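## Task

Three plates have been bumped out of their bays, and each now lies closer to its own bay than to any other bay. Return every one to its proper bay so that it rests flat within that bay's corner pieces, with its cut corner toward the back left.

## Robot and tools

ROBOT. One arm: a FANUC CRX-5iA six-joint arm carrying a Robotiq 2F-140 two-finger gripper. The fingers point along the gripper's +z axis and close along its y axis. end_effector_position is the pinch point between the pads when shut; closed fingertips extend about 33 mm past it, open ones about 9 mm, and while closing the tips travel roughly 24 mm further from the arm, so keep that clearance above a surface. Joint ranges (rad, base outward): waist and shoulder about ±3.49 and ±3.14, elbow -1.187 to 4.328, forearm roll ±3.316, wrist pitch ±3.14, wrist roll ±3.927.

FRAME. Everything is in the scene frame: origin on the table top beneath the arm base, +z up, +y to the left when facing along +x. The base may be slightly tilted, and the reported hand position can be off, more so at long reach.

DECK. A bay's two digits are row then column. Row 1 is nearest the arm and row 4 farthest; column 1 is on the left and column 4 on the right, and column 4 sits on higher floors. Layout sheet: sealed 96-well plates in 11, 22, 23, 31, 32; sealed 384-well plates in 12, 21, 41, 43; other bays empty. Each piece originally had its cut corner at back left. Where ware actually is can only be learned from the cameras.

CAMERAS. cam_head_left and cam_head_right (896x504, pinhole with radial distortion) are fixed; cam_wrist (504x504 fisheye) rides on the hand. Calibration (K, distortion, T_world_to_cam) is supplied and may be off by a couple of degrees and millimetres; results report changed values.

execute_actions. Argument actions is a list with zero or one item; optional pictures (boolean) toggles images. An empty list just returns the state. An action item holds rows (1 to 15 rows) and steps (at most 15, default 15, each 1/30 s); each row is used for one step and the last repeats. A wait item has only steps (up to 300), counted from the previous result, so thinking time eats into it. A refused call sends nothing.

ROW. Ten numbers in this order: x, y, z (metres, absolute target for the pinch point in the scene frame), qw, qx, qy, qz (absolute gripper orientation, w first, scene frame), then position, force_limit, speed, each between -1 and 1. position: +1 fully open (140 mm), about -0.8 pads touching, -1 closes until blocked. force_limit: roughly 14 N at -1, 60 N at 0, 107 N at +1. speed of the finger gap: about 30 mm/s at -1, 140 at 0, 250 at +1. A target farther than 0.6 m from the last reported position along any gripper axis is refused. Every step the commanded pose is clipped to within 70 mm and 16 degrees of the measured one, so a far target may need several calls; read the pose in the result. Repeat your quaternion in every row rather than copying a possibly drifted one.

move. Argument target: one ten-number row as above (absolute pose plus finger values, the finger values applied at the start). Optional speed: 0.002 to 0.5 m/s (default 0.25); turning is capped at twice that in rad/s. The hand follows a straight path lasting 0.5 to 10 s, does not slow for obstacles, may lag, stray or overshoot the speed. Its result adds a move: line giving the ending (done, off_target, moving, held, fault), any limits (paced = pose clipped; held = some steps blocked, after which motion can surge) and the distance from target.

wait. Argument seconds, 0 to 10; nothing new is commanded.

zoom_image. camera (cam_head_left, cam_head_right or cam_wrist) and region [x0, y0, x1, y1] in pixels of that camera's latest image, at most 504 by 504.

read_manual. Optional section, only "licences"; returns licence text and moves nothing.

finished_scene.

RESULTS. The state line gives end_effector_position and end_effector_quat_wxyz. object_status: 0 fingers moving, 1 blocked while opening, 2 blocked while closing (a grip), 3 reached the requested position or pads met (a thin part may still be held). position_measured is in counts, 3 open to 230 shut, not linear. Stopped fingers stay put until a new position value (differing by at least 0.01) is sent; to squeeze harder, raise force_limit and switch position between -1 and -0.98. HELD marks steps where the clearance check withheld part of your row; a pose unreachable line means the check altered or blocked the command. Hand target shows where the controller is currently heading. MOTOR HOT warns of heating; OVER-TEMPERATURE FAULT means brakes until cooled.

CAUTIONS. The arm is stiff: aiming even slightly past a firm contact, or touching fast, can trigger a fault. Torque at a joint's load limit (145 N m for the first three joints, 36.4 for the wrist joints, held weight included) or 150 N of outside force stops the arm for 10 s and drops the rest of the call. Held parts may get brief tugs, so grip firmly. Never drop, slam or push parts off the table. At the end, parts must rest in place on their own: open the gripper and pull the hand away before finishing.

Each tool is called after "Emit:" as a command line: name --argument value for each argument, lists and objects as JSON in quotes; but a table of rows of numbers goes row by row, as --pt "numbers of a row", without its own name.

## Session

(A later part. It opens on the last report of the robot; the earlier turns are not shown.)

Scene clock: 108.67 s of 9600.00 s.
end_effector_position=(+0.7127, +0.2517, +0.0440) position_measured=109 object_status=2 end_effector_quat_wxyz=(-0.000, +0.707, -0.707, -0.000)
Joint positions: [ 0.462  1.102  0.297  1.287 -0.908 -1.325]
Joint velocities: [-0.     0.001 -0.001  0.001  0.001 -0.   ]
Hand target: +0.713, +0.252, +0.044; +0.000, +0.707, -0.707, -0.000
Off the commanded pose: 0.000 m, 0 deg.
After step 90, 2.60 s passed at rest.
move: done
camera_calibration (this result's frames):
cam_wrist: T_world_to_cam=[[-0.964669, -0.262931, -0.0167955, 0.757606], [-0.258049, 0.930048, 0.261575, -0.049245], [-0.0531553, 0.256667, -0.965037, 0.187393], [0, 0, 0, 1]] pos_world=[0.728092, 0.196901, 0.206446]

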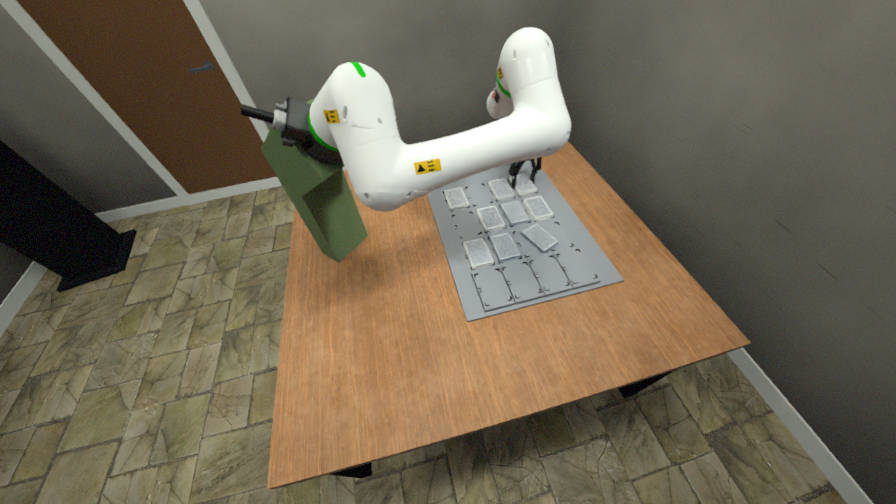

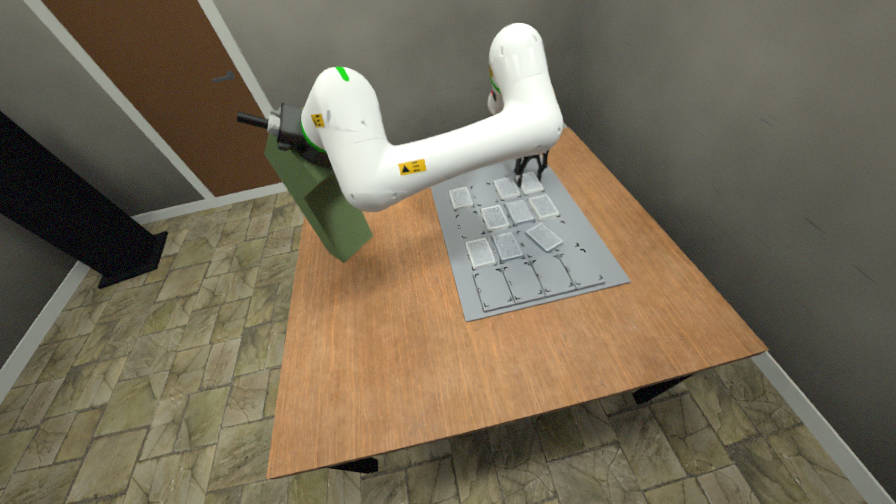

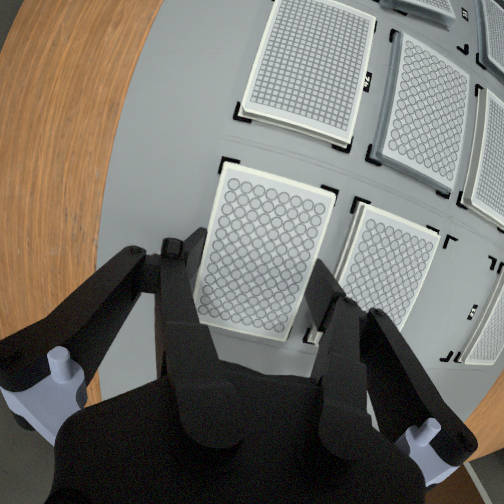

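Emit:
move --target '[0.7127, 0.2518, 0.0412, 0, 0.7068, -0.7074, 0, -1, 0.3, -0.6]' --speed 0.005

Emit:
zoom_image --camera "cam_wrist" --region '[195, 130, 355, 230]'

Emit:
zoom_image --camera "cam_wrist" --region '[170, 280, 330, 380]'

Scene clock: 110.17 s of 9600.00 s.
end_effector_position=(+0.7128, +0.2518, +0.0413) position_measured=109 object_status=2 end_effector_quat_wxyz=(-0.000, +0.707, -0.707, +0.000)
Joint positions: [ 0.459  1.106  0.302  1.289 -0.906 -1.324]
Joint velocities: [-0.003  0.002  0.001  0.002  0.005 -0.   ]
Hand target: +0.713, +0.252, +0.041; -0.000, +0.707, -0.707, +0.000
Off the commanded pose: 0.000 m, 0 deg.
move: done
camera_calibration (this result's frames):
cam_wrist: T_world_to_cam=[[-0.964679, -0.262887, -0.0169012, 0.757657], [-0.258032, 0.930044, 0.261605, -0.0486194], [-0.0530536, 0.256725, -0.965027, 0.184634], [0, 0, 0, 1]] pos_world=[0.728145, 0.196996, 0.203701]

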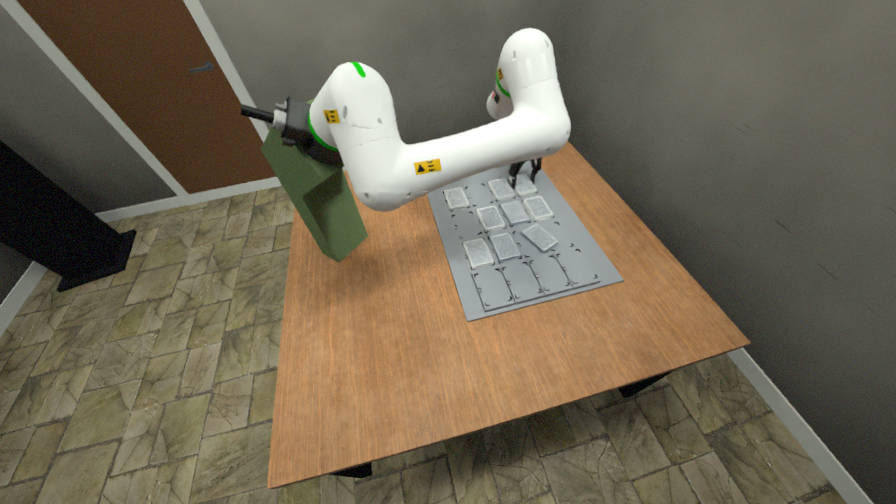

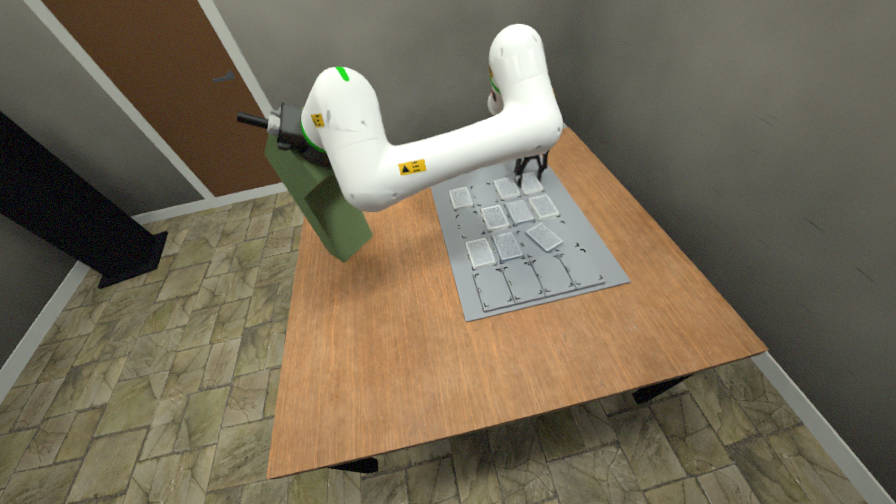

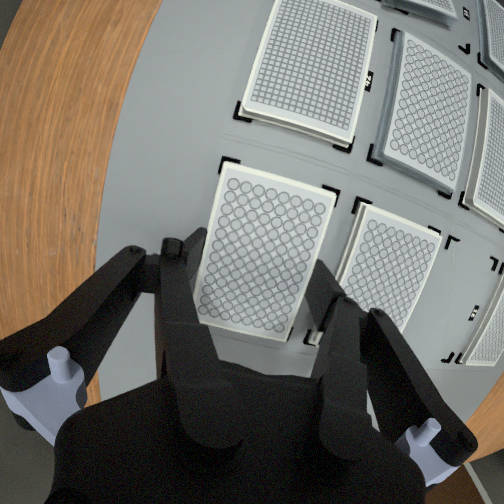

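Region (195, 130, 355, 230) of cam_wrist's 504x504 image, scaled by 3.150, with more detail than that image has; it fills the top 315 rows of this view, and the rest is white.

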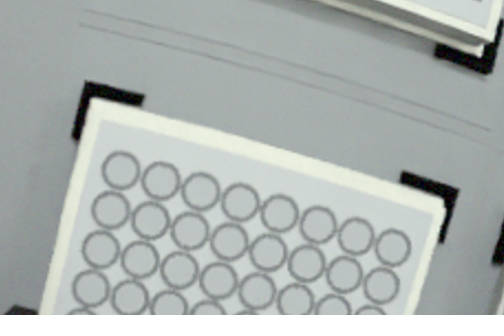

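Region (170, 280, 330, 380) of cam_wrist's 504x504 image, scaled by 3.150, with more detail than that image has; it fills the top 315 rows of this view, and the rest is white.

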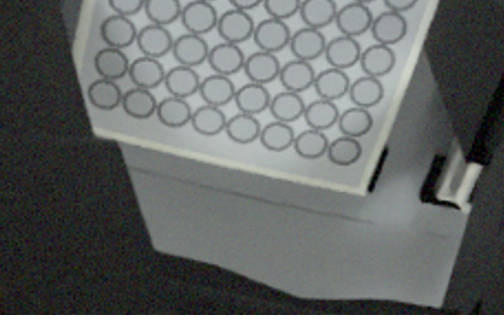

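Emit:
execute_actions --actions '[{"rows": [[0.7127, 0.2518, 0.0410, 0, 0.7068, -0.7074, 0, 0.42, 0.3, -0.3]], "steps": 10}]'

Emit:
zoom_image --camera "cam_wrist" --region '[170, 130, 360, 360]'

Scene clock: 110.97 s of 9600.00 s.
end_effector_position=(+0.7124, +0.2519, +0.0408) position_measured=76 object_status=0 end_effector_quat_wxyz=(+0.000, +0.707, -0.707, -0.000)
Joint positions: [ 0.459  1.107  0.302  1.289 -0.906 -1.324]
Joint velocities: [ 0.002 -0.003 -0.     0.001 -0.001  0.   ]
Hand target: +0.713, +0.252, +0.041; +0.000, +0.707, -0.707, -0.000
Off the commanded pose: 0.000 m, 0 deg.
Steps of this call (steps 1 to 14: nothing new was sent; steps 15 to 24: all 10 steps of this action). Readings (end_effector_position | what the end effector reports):
15: (+0.7127, +0.2518, +0.0412) | position_measured=109 object_status=0
16: (+0.7127, +0.2518, +0.0411) | position_measured=109 object_status=0
18: (+0.7122, +0.2518, +0.0405) | position_measured=96 object_status=0
22: (+0.7123, +0.2518, +0.0406) | position_measured=76 object_status=0
24: the state above
camera_calibration (this result's frames):
cam_wrist: T_world_to_cam=[[-0.964621, -0.26313, -0.0164061, 0.757295], [-0.258139, 0.930015, 0.261604, -0.0485856], [-0.0535779, 0.256584, -0.965036, 0.184521], [0, 0, 0, 1]] pos_world=[0.727847, 0.197107, 0.203204]

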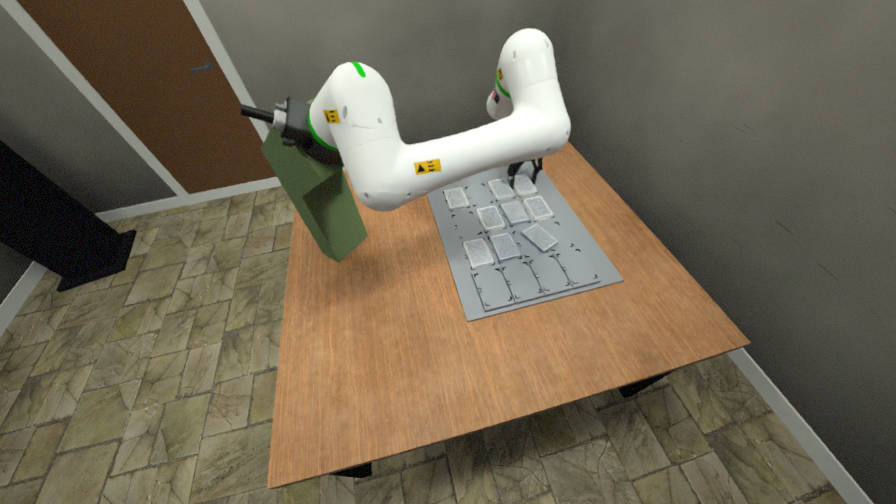

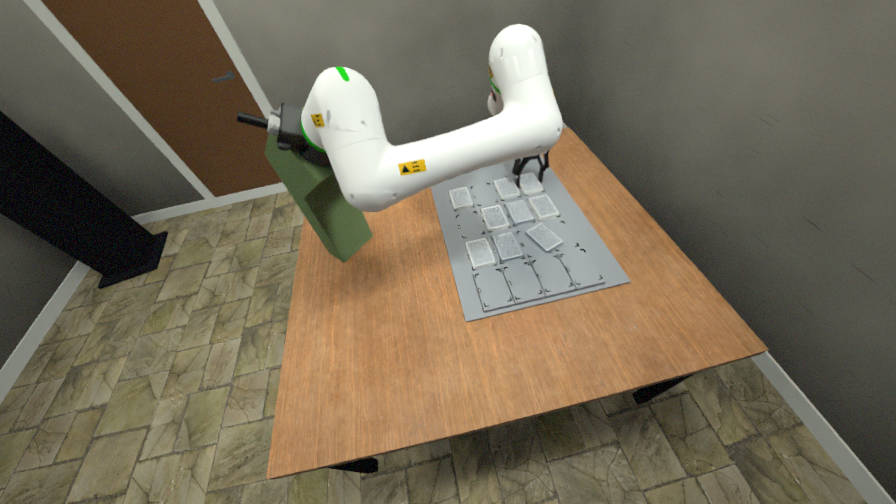

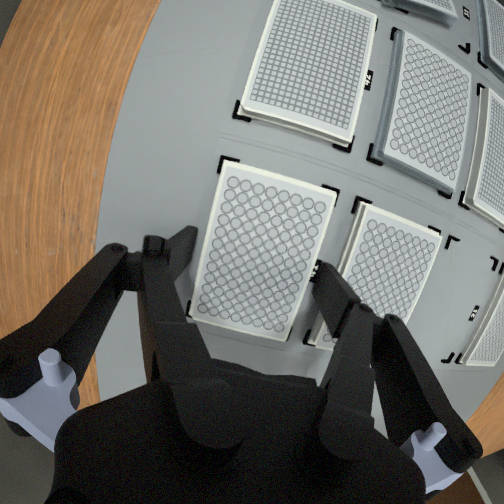

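Region (170, 130, 360, 360) of cam_wrist's 504x504 image, scaled by 2.191, with more detail than that image has; it fills the left 416 columns of this view, and the rest is white.

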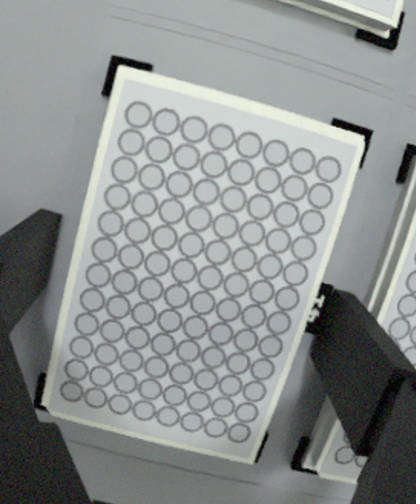

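Emit:
zoom_image --camera "cam_wrist" --region '[212, 148, 252, 178]'

Emit:
zoom_image --camera "cam_wrist" --region '[310, 178, 350, 208]'

Region (212, 148, 252, 178) of cam_wrist's 504x504 image, scaled by 12.600, with more detail than that image has; it fills the top 378 rows of this view, and the rest is white.

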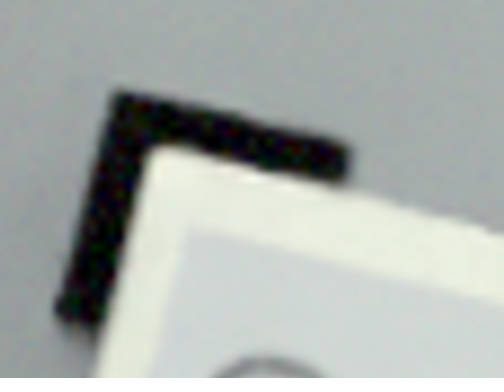

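Region (310, 178, 350, 208) of cam_wrist's 504x504 image, scaled by 12.600, with more detail than that image has; it fills the top 378 rows of this view, and the rest is white.

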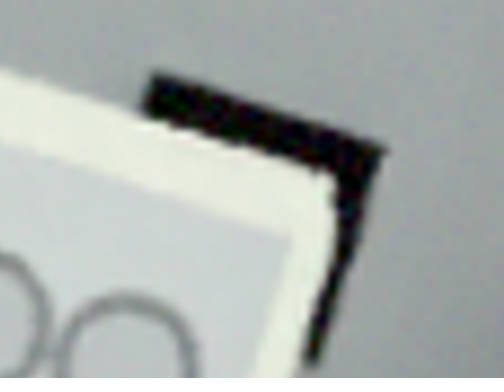

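Emit:
move --target '[0.72, 0.203, 0.085, 0, 0.7071, -0.7071, 0, 0.42, 0.3, -0.3]' --speed 0.12

Emit:
zoom_image --camera "cam_wrist" --region '[200, 190, 340, 270]'

Scene clock: 115.97 s of 9600.00 s.
end_effector_position=(+0.7198, +0.2029, +0.0849) position_measured=76 object_status=3 end_effector_quat_wxyz=(+0.000, +0.707, -0.707, +0.000)
Joint positions: [ 0.462  0.953  0.164  1.276 -0.913 -1.306]
Joint velocities: [ 0.001 -0.001 -0.002  0.001 -0.001  0.   ]
Hand target: +0.720, +0.203, +0.085; -0.000, +0.707, -0.707, +0.000
Off the commanded pose: 0.000 m, 0 deg.
After step 90, 1.10 s passed at rest.
move: done
camera_calibration (this result's frames):
cam_wrist: T_world_to_cam=[[-0.964429, -0.263823, -0.0165816, 0.752324], [-0.258862, 0.929862, 0.261433, -0.0120625], [-0.0535531, 0.256425, -0.965079, 0.240096], [0, 0, 0, 1]] pos_world=[0.735299, 0.14813, 0.24734]

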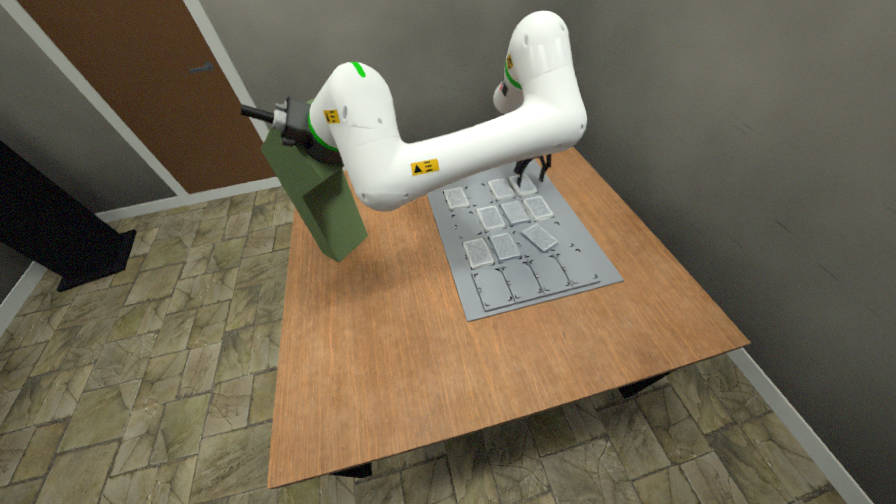

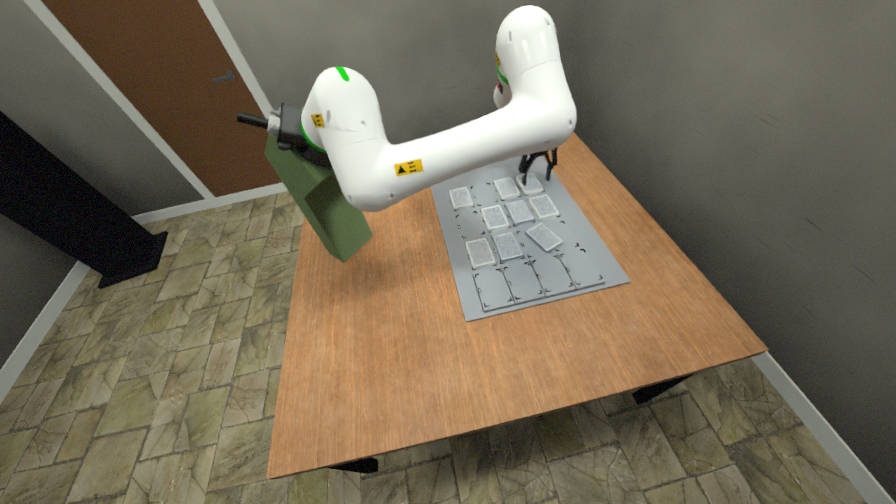

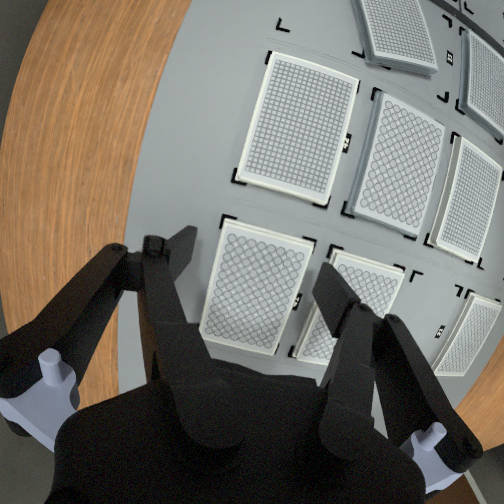

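Region (200, 190, 340, 270) of cam_wrist's 504x504 image, scaled by 3.600, with more detail than that image has; it fills the top 288 rows of this view, and the rest is white.

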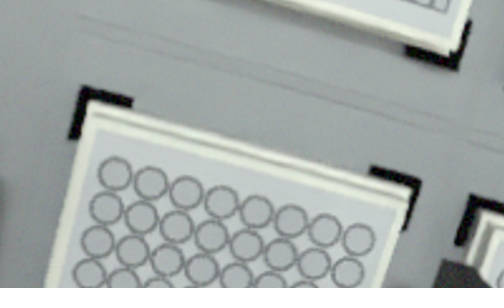

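Emit:
zoom_image --camera "cam_wrist" --region '[212, 205, 252, 235]'

Emit:
zoom_image --camera "cam_wrist" --region '[295, 228, 355, 268]'

Region (212, 205, 252, 235) of cam_wrist's 504x504 image, scaled by 12.600, with more detail than that image has; it fills the top 378 rows of this view, and the rest is white.

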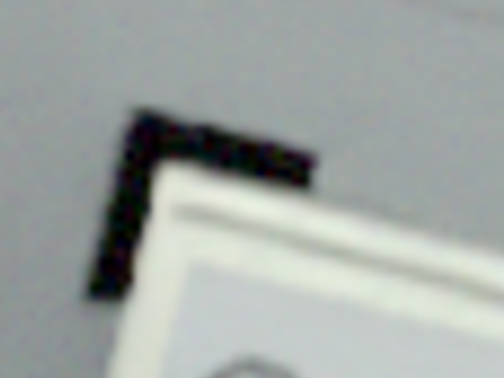

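Region (295, 228, 355, 268) of cam_wrist's 504x504 image, scaled by 8.400, with more detail than that image has.

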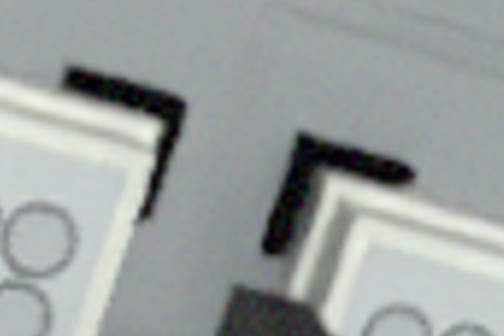

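Emit:
move --target '[0.644, -0.085, 0.09, 0, 0.8241, -0.5664, 0, 0.42, 0.3, -0.3]' --speed 0.3

Emit:
zoom_image --camera "cam_wrist" --region '[150, 130, 360, 340]'

Scene clock: 118.50 s of 9600.00 s.
end_effector_position=(+0.6442, -0.0849, +0.0895) position_measured=76 object_status=3 end_effector_quat_wxyz=(-0.000, +0.824, -0.566, +0.000)
Joint positions: [ 0.096  0.429 -0.373  1.506 -0.659 -0.893]
Joint velocities: [ 0.    -0.001 -0.001  0.    -0.001  0.   ]
Hand target: +0.644, -0.085, +0.089; -0.000, +0.824, -0.566, -0.000
Off the commanded pose: 0.001 m, 0 deg.
move: done
camera_calibration (this result's frames):
cam_wrist: T_world_to_cam=[[-0.80574, -0.59203, -0.0168612, 0.473519], [-0.575051, 0.775183, 0.26155, 0.425298], [-0.141775, 0.220437, -0.965043, 0.368029], [0, 0, 0, 1]] pos_world=[0.678278, -0.130474, 0.251911]

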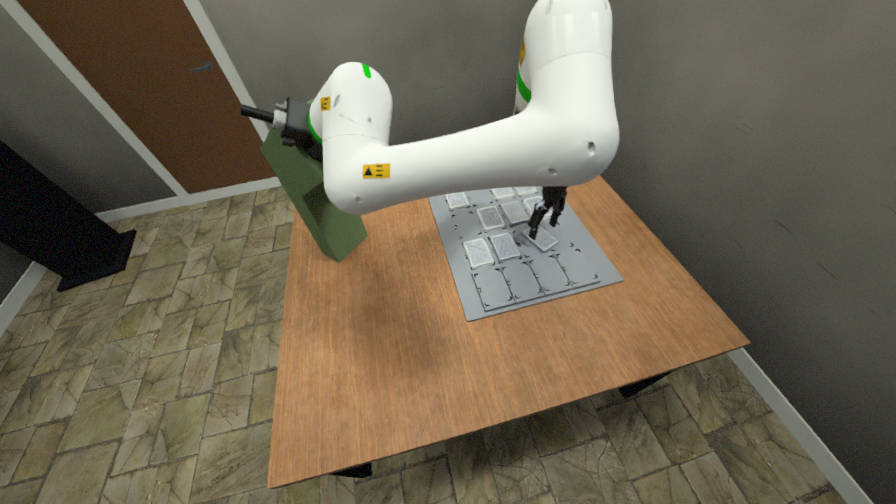

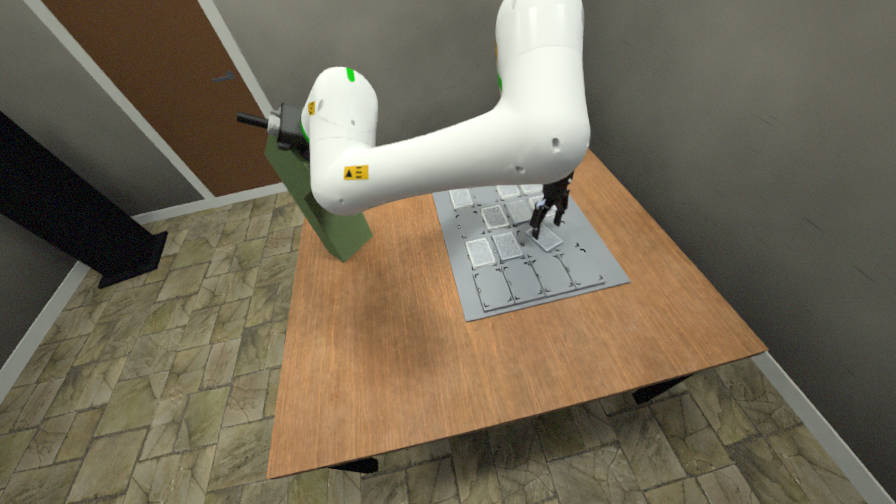

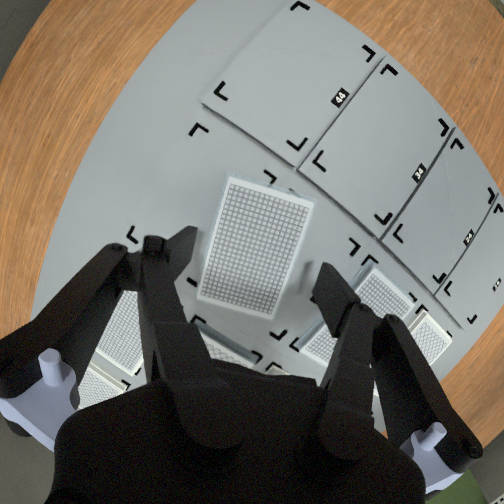

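Region (150, 130, 360, 340) of cam_wrist's 504x504 image, scaled by 2.400, with more detail than that image has.

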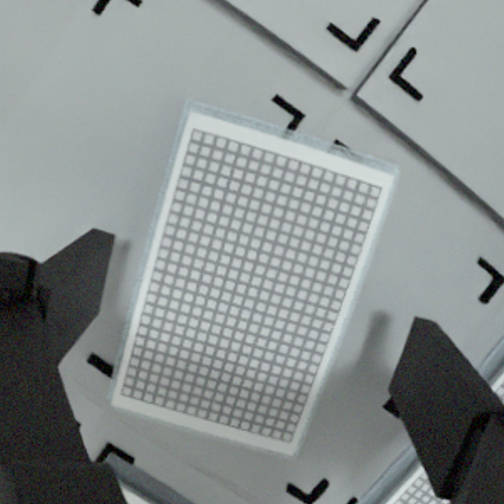

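Emit:
move --target '[0.6438, -0.0763, 0.0432, 0, 0.8187, -0.5743, 0, 0.42, 0.3, -0.3]' --speed 0.07

Emit:
zoom_image --camera "cam_wrist" --region '[150, 130, 380, 360]'

Scene clock: 122.13 s of 9600.00 s.
end_effector_position=(+0.6439, -0.0762, +0.0433) position_measured=76 object_status=3 end_effector_quat_wxyz=(+0.000, +0.819, -0.574, -0.000)
Joint positions: [ 0.039  0.525 -0.316  1.598 -0.62  -0.975]
Joint velocities: [ 0.     0.001  0.     0.001  0.003 -0.   ]
Hand target: +0.644, -0.076, +0.043; +0.000, +0.819, -0.574, -0.000
Off the commanded pose: 0.000 m, 0 deg.
move: done
camera_calibration (this result's frames):
cam_wrist: T_world_to_cam=[[-0.817068, -0.576298, -0.0167551, 0.486074], [-0.559875, 0.786175, 0.261664, 0.421554], [-0.137624, 0.223178, -0.965013, 0.319044], [0, 0, 0, 1]] pos_world=[0.677081, -0.122496, 0.20572]

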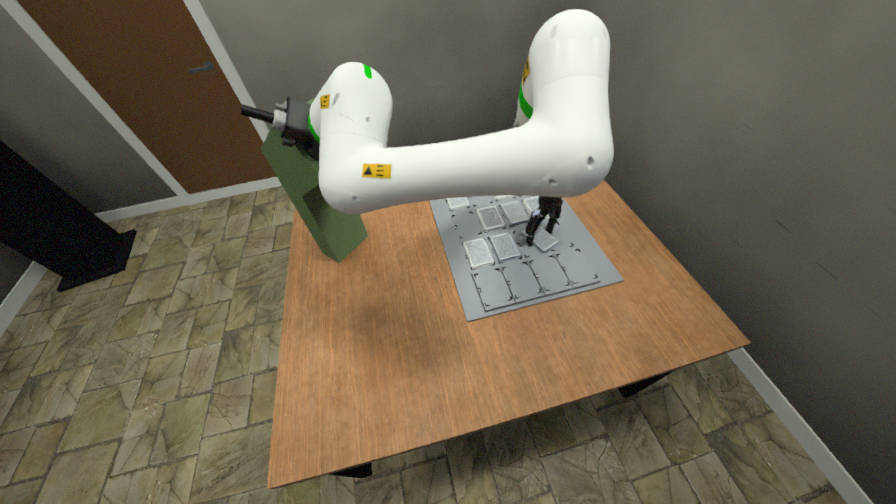

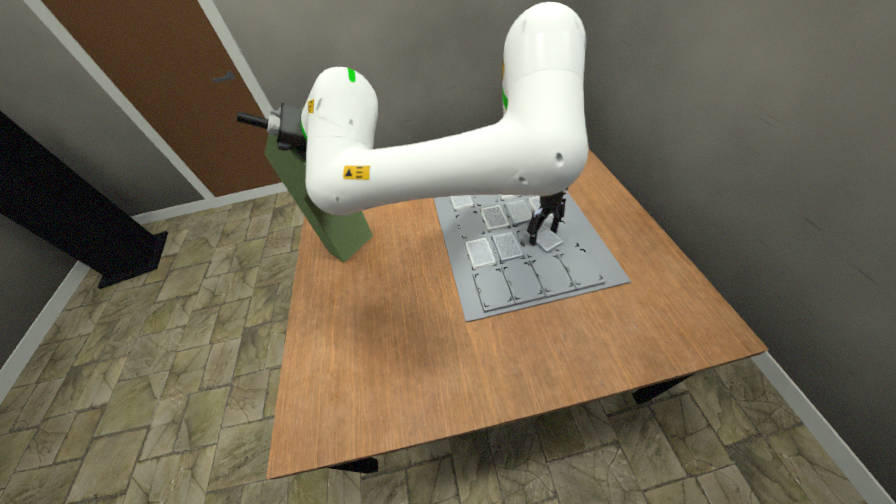

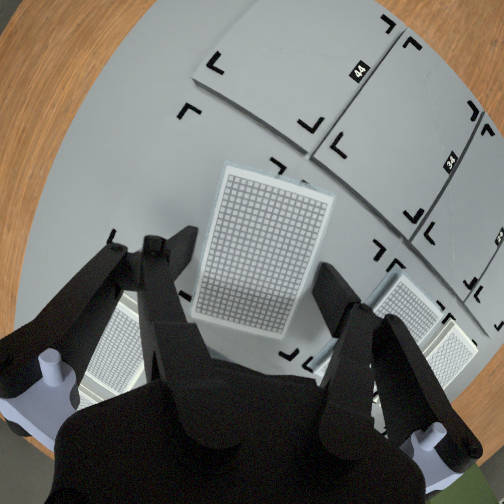

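Region (150, 130, 380, 360) of cam_wrist's 504x504 image, scaled by 2.191, with more detail than that image has.

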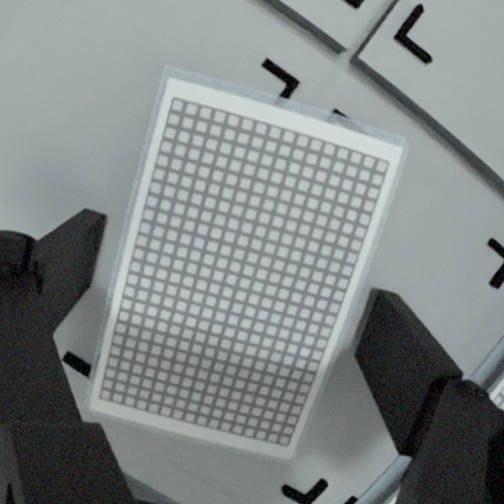

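Emit:
execute_actions --actions '[{"rows": [[0.6438, -0.0763, 0.0428, 0, 0.8187, -0.5743, 0, 0.42, 0.3, -0.6],[0.6438, -0.0763, 0.0425, 0, 0.8187, -0.5743, 0, -1, 0.3, -0.6]], "steps": 15}]' --pictures false

Emit:
move --target '[0.6438, -0.0763, 0.0485, 0, 0.8187, -0.5743, 0, -1, 0.3, -0.6]' --speed 0.03

Scene clock: 123.53 s of 9600.00 s.
end_effector_position=(+0.6438, -0.0763, +0.0425) position_measured=110 object_status=0 end_effector_quat_wxyz=(-0.000, +0.819, -0.574, +0.000)
Joint positions: [ 0.038  0.526 -0.315  1.6   -0.619 -0.976]
Joint velocities: [-0.    -0.    -0.    -0.001 -0.     0.   ]
Hand target: +0.644, -0.076, +0.043; +0.000, +0.819, -0.574, -0.000
Off the commanded pose: 0.000 m, 0 deg.
Steps of this call (steps 1 to 27: nothing new was sent; steps 28 to 42: all 15 steps of this action). Readings (end_effector_position | what the end effector reports):
28: (+0.6439, -0.0762, +0.0432) | position_measured=76 object_status=3
29: (+0.6439, -0.0762, +0.0431) | position_measured=76 object_status=0
31: (+0.6438, -0.0763, +0.0426) | position_measured=81 object_status=0
35: (+0.6438, -0.0763, +0.0425) | position_measured=97 object_status=0
42: the state above

Scene clock: 124.47 s of 9600.00 s.
end_effector_position=(+0.6438, -0.0763, +0.0485) position_measured=110 object_status=2 end_effector_quat_wxyz=(+0.000, +0.819, -0.574, +0.000)
Joint positions: [ 0.046  0.515 -0.323  1.589 -0.624 -0.971]
Joint velocities: [0.    0.001 0.    0.    0.    0.   ]
Hand target: +0.644, -0.076, +0.048; -0.000, +0.819, -0.574, +0.000
Off the commanded pose: 0.000 m, 0 deg.
move: done
camera_calibration (this result's frames):
cam_wrist: T_world_to_cam=[[-0.817062, -0.576306, -0.0167974, 0.486011], [-0.559906, 0.786187, 0.261565, 0.42022], [-0.137536, 0.22312, -0.96504, 0.324014], [0, 0, 0, 1]] pos_world=[0.676948, -0.122575, 0.210935]

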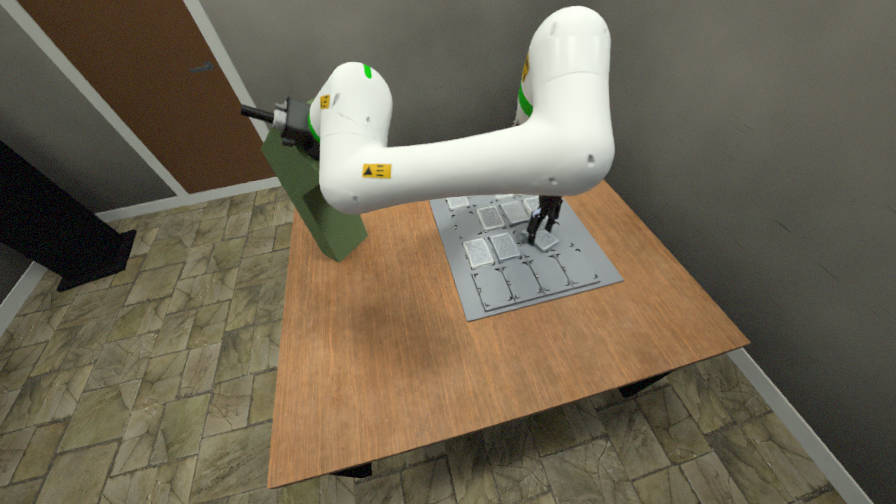

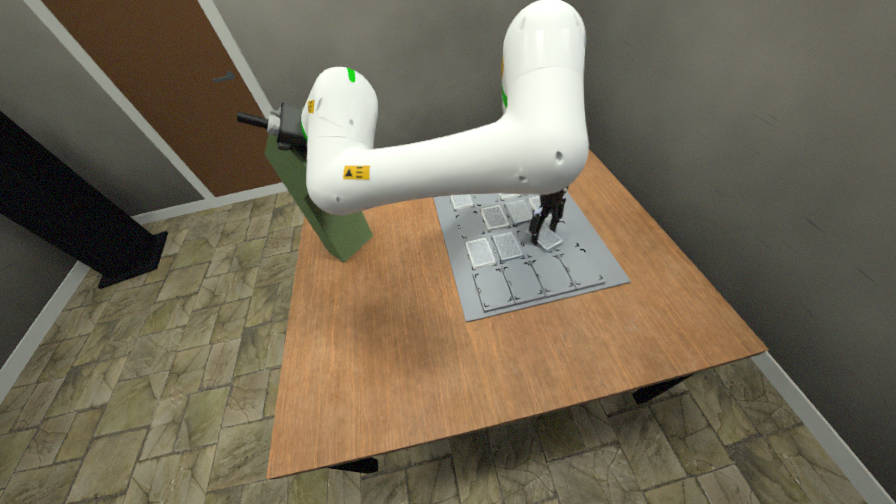

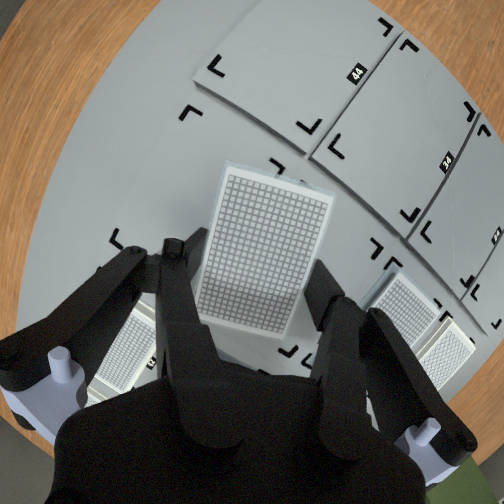

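Emit:
move --target '[0.605, -0.0775, 0.0455, 0, 0.7096, -0.7046, 0, -1, 0.3, -0.6]' --speed 0.15

Emit:
zoom_image --camera "cam_wrist" --region '[210, 145, 255, 179]'

Emit:
zoom_image --camera "cam_wrist" --region '[305, 175, 350, 209]'

Emit:
zoom_image --camera "cam_wrist" --region '[260, 312, 305, 346]'

Scene clock: 126.97 s of 9600.00 s.
end_effector_position=(+0.6049, -0.0775, +0.0455) position_measured=110 object_status=2 end_effector_quat_wxyz=(+0.000, +0.710, -0.705, -0.000)
Joint positions: [-0.009  0.483 -0.427  1.738 -0.596 -1.441]
Joint velocities: [-0.002  0.    -0.     0.005 -0.    -0.006]
Hand target: +0.605, -0.078, +0.045; +0.000, +0.710, -0.705, -0.000
Off the commanded pose: 0.000 m, 0 deg.
move: done
camera_calibration (this result's frames):
cam_wrist: T_world_to_cam=[[-0.96255, -0.2706, -0.0165325, 0.565214], [-0.265366, 0.92794, 0.261743, 0.232995], [-0.0554865, 0.256328, -0.964996, 0.268946], [0, 0, 0, 1]] pos_world=[0.620798, -0.132197, 0.207891]

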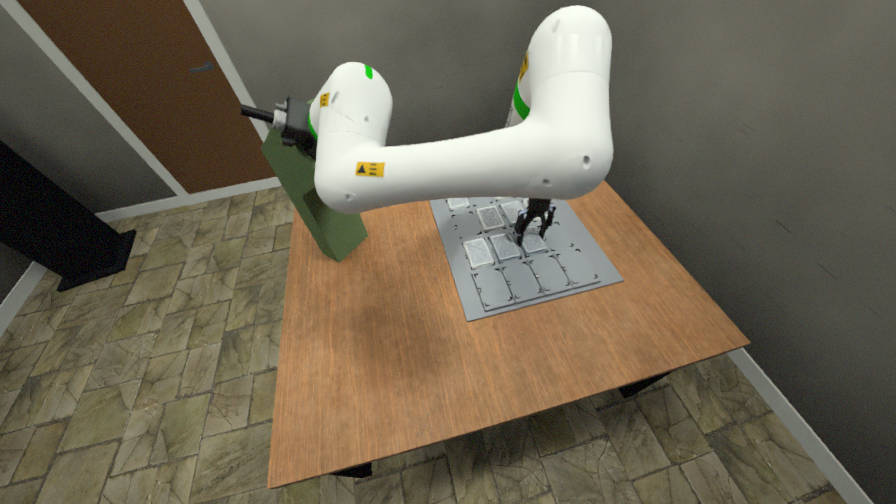

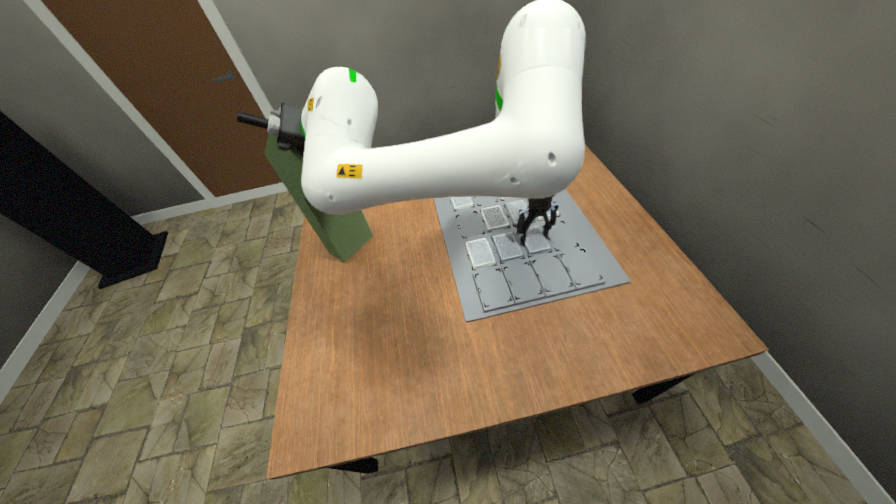

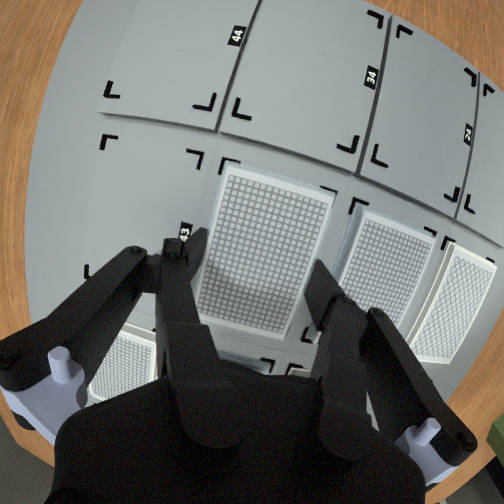

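Region (210, 145, 255, 179) of cam_wrist's 504x504 image, scaled by 11.200, with more detail than that image has; it fills the top 381 rows of this view, and the rest is white.

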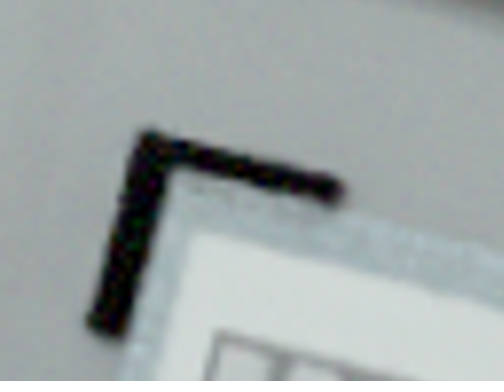

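Region (305, 175, 350, 209) of cam_wrist's 504x504 image, scaled by 11.200, with more detail than that image has; it fills the top 381 rows of this view, and the rest is white.

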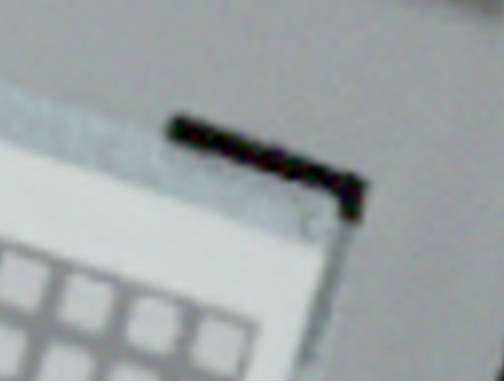

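Region (260, 312, 305, 346) of cam_wrist's 504x504 image, scaled by 11.200, with more detail than that image has; it fills the top 381 rows of this view, and the rest is white.

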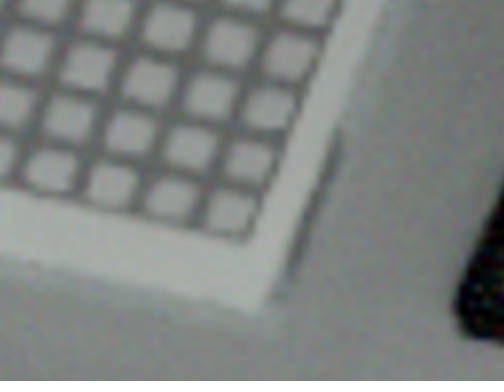

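Emit:
move --target '[0.6056, -0.0764, 0.0440, 0, 0.7090, -0.7053, 0, -1, 0.3, -0.6]' --speed 0.01

Emit:
zoom_image --camera "cam_wrist" --region '[210, 145, 255, 179]'

Emit:
zoom_image --camera "cam_wrist" --region '[305, 175, 350, 209]'

Emit:
zoom_image --camera "cam_wrist" --region '[260, 312, 305, 346]'

Scene clock: 129.27 s of 9600.00 s.
end_effector_position=(+0.6056, -0.0764, +0.0440) position_measured=110 object_status=2 end_effector_quat_wxyz=(+0.000, +0.709, -0.705, -0.000)
Joint positions: [-0.009  0.488 -0.423  1.739 -0.596 -1.445]
Joint velocities: [ 0.     0.    -0.    -0.    -0.002 -0.   ]
Hand target: +0.606, -0.076, +0.044; +0.000, +0.709, -0.705, -0.000
Off the commanded pose: 0.000 m, 0 deg.
move: done
camera_calibration (this result's frames):
cam_wrist: T_world_to_cam=[[-0.963061, -0.268761, -0.016761, 0.566577], [-0.263662, 0.928476, 0.26156, 0.231576], [-0.0547351, 0.256318, -0.965042, 0.266846], [0, 0, 0, 1]] pos_world=[0.621312, -0.131136, 0.206442]

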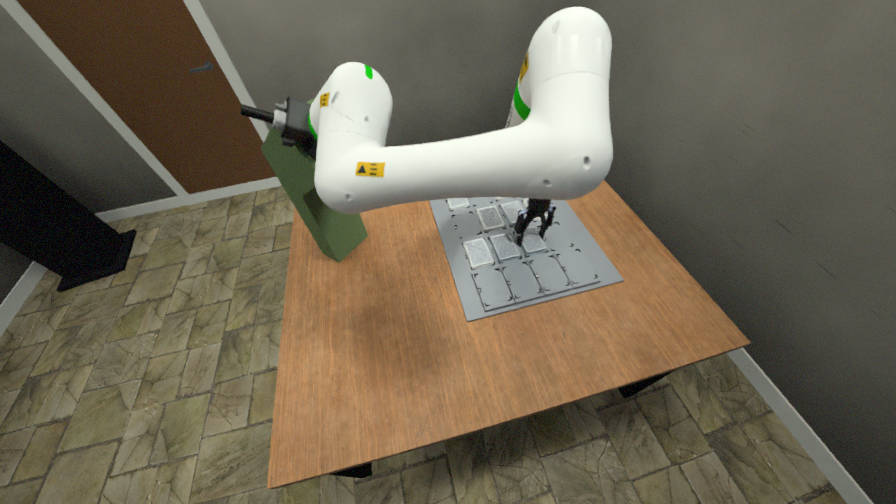

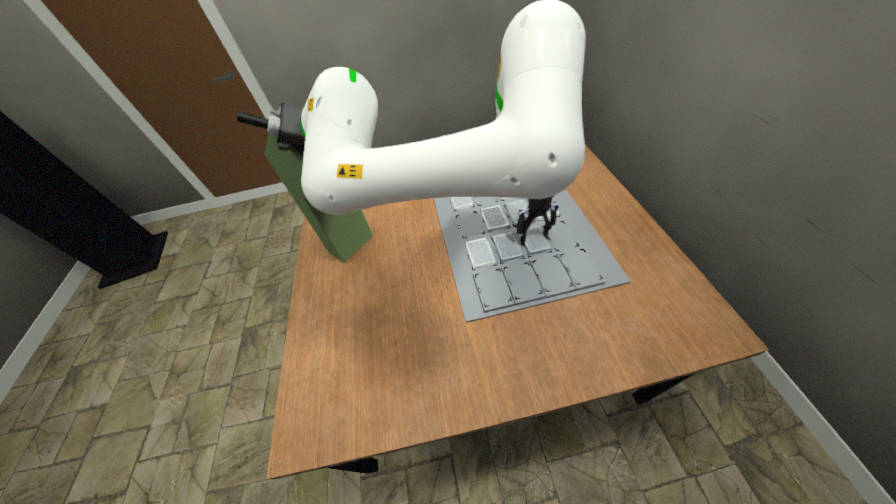

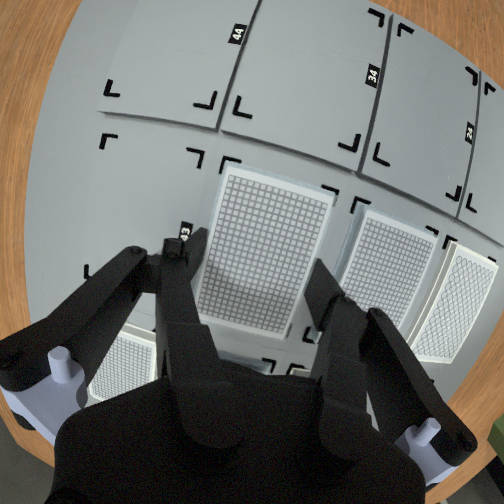

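Region (210, 145, 255, 179) of cam_wrist's 504x504 image, scaled by 11.200, with more detail than that image has; it fills the top 381 rows of this view, and the rest is white.

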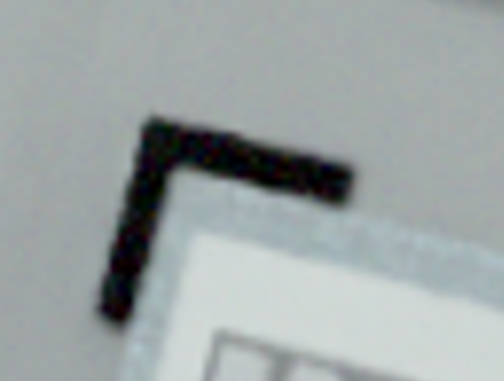

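Region (305, 175, 350, 209) of cam_wrist's 504x504 image, scaled by 11.200, with more detail than that image has; it fills the top 381 rows of this view, and the rest is white.

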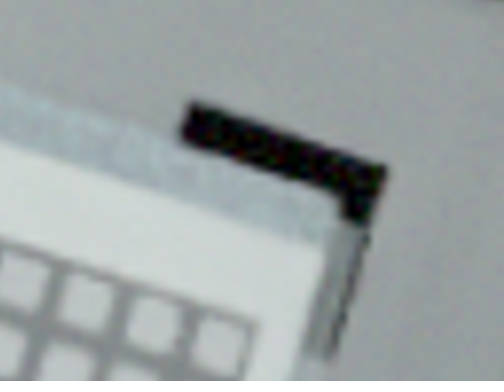

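Region (260, 312, 305, 346) of cam_wrist's 504x504 image, scaled by 11.200, with more detail than that image has; it fills the top 381 rows of this view, and the rest is white.

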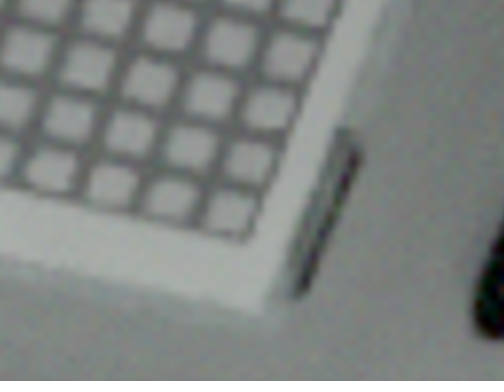

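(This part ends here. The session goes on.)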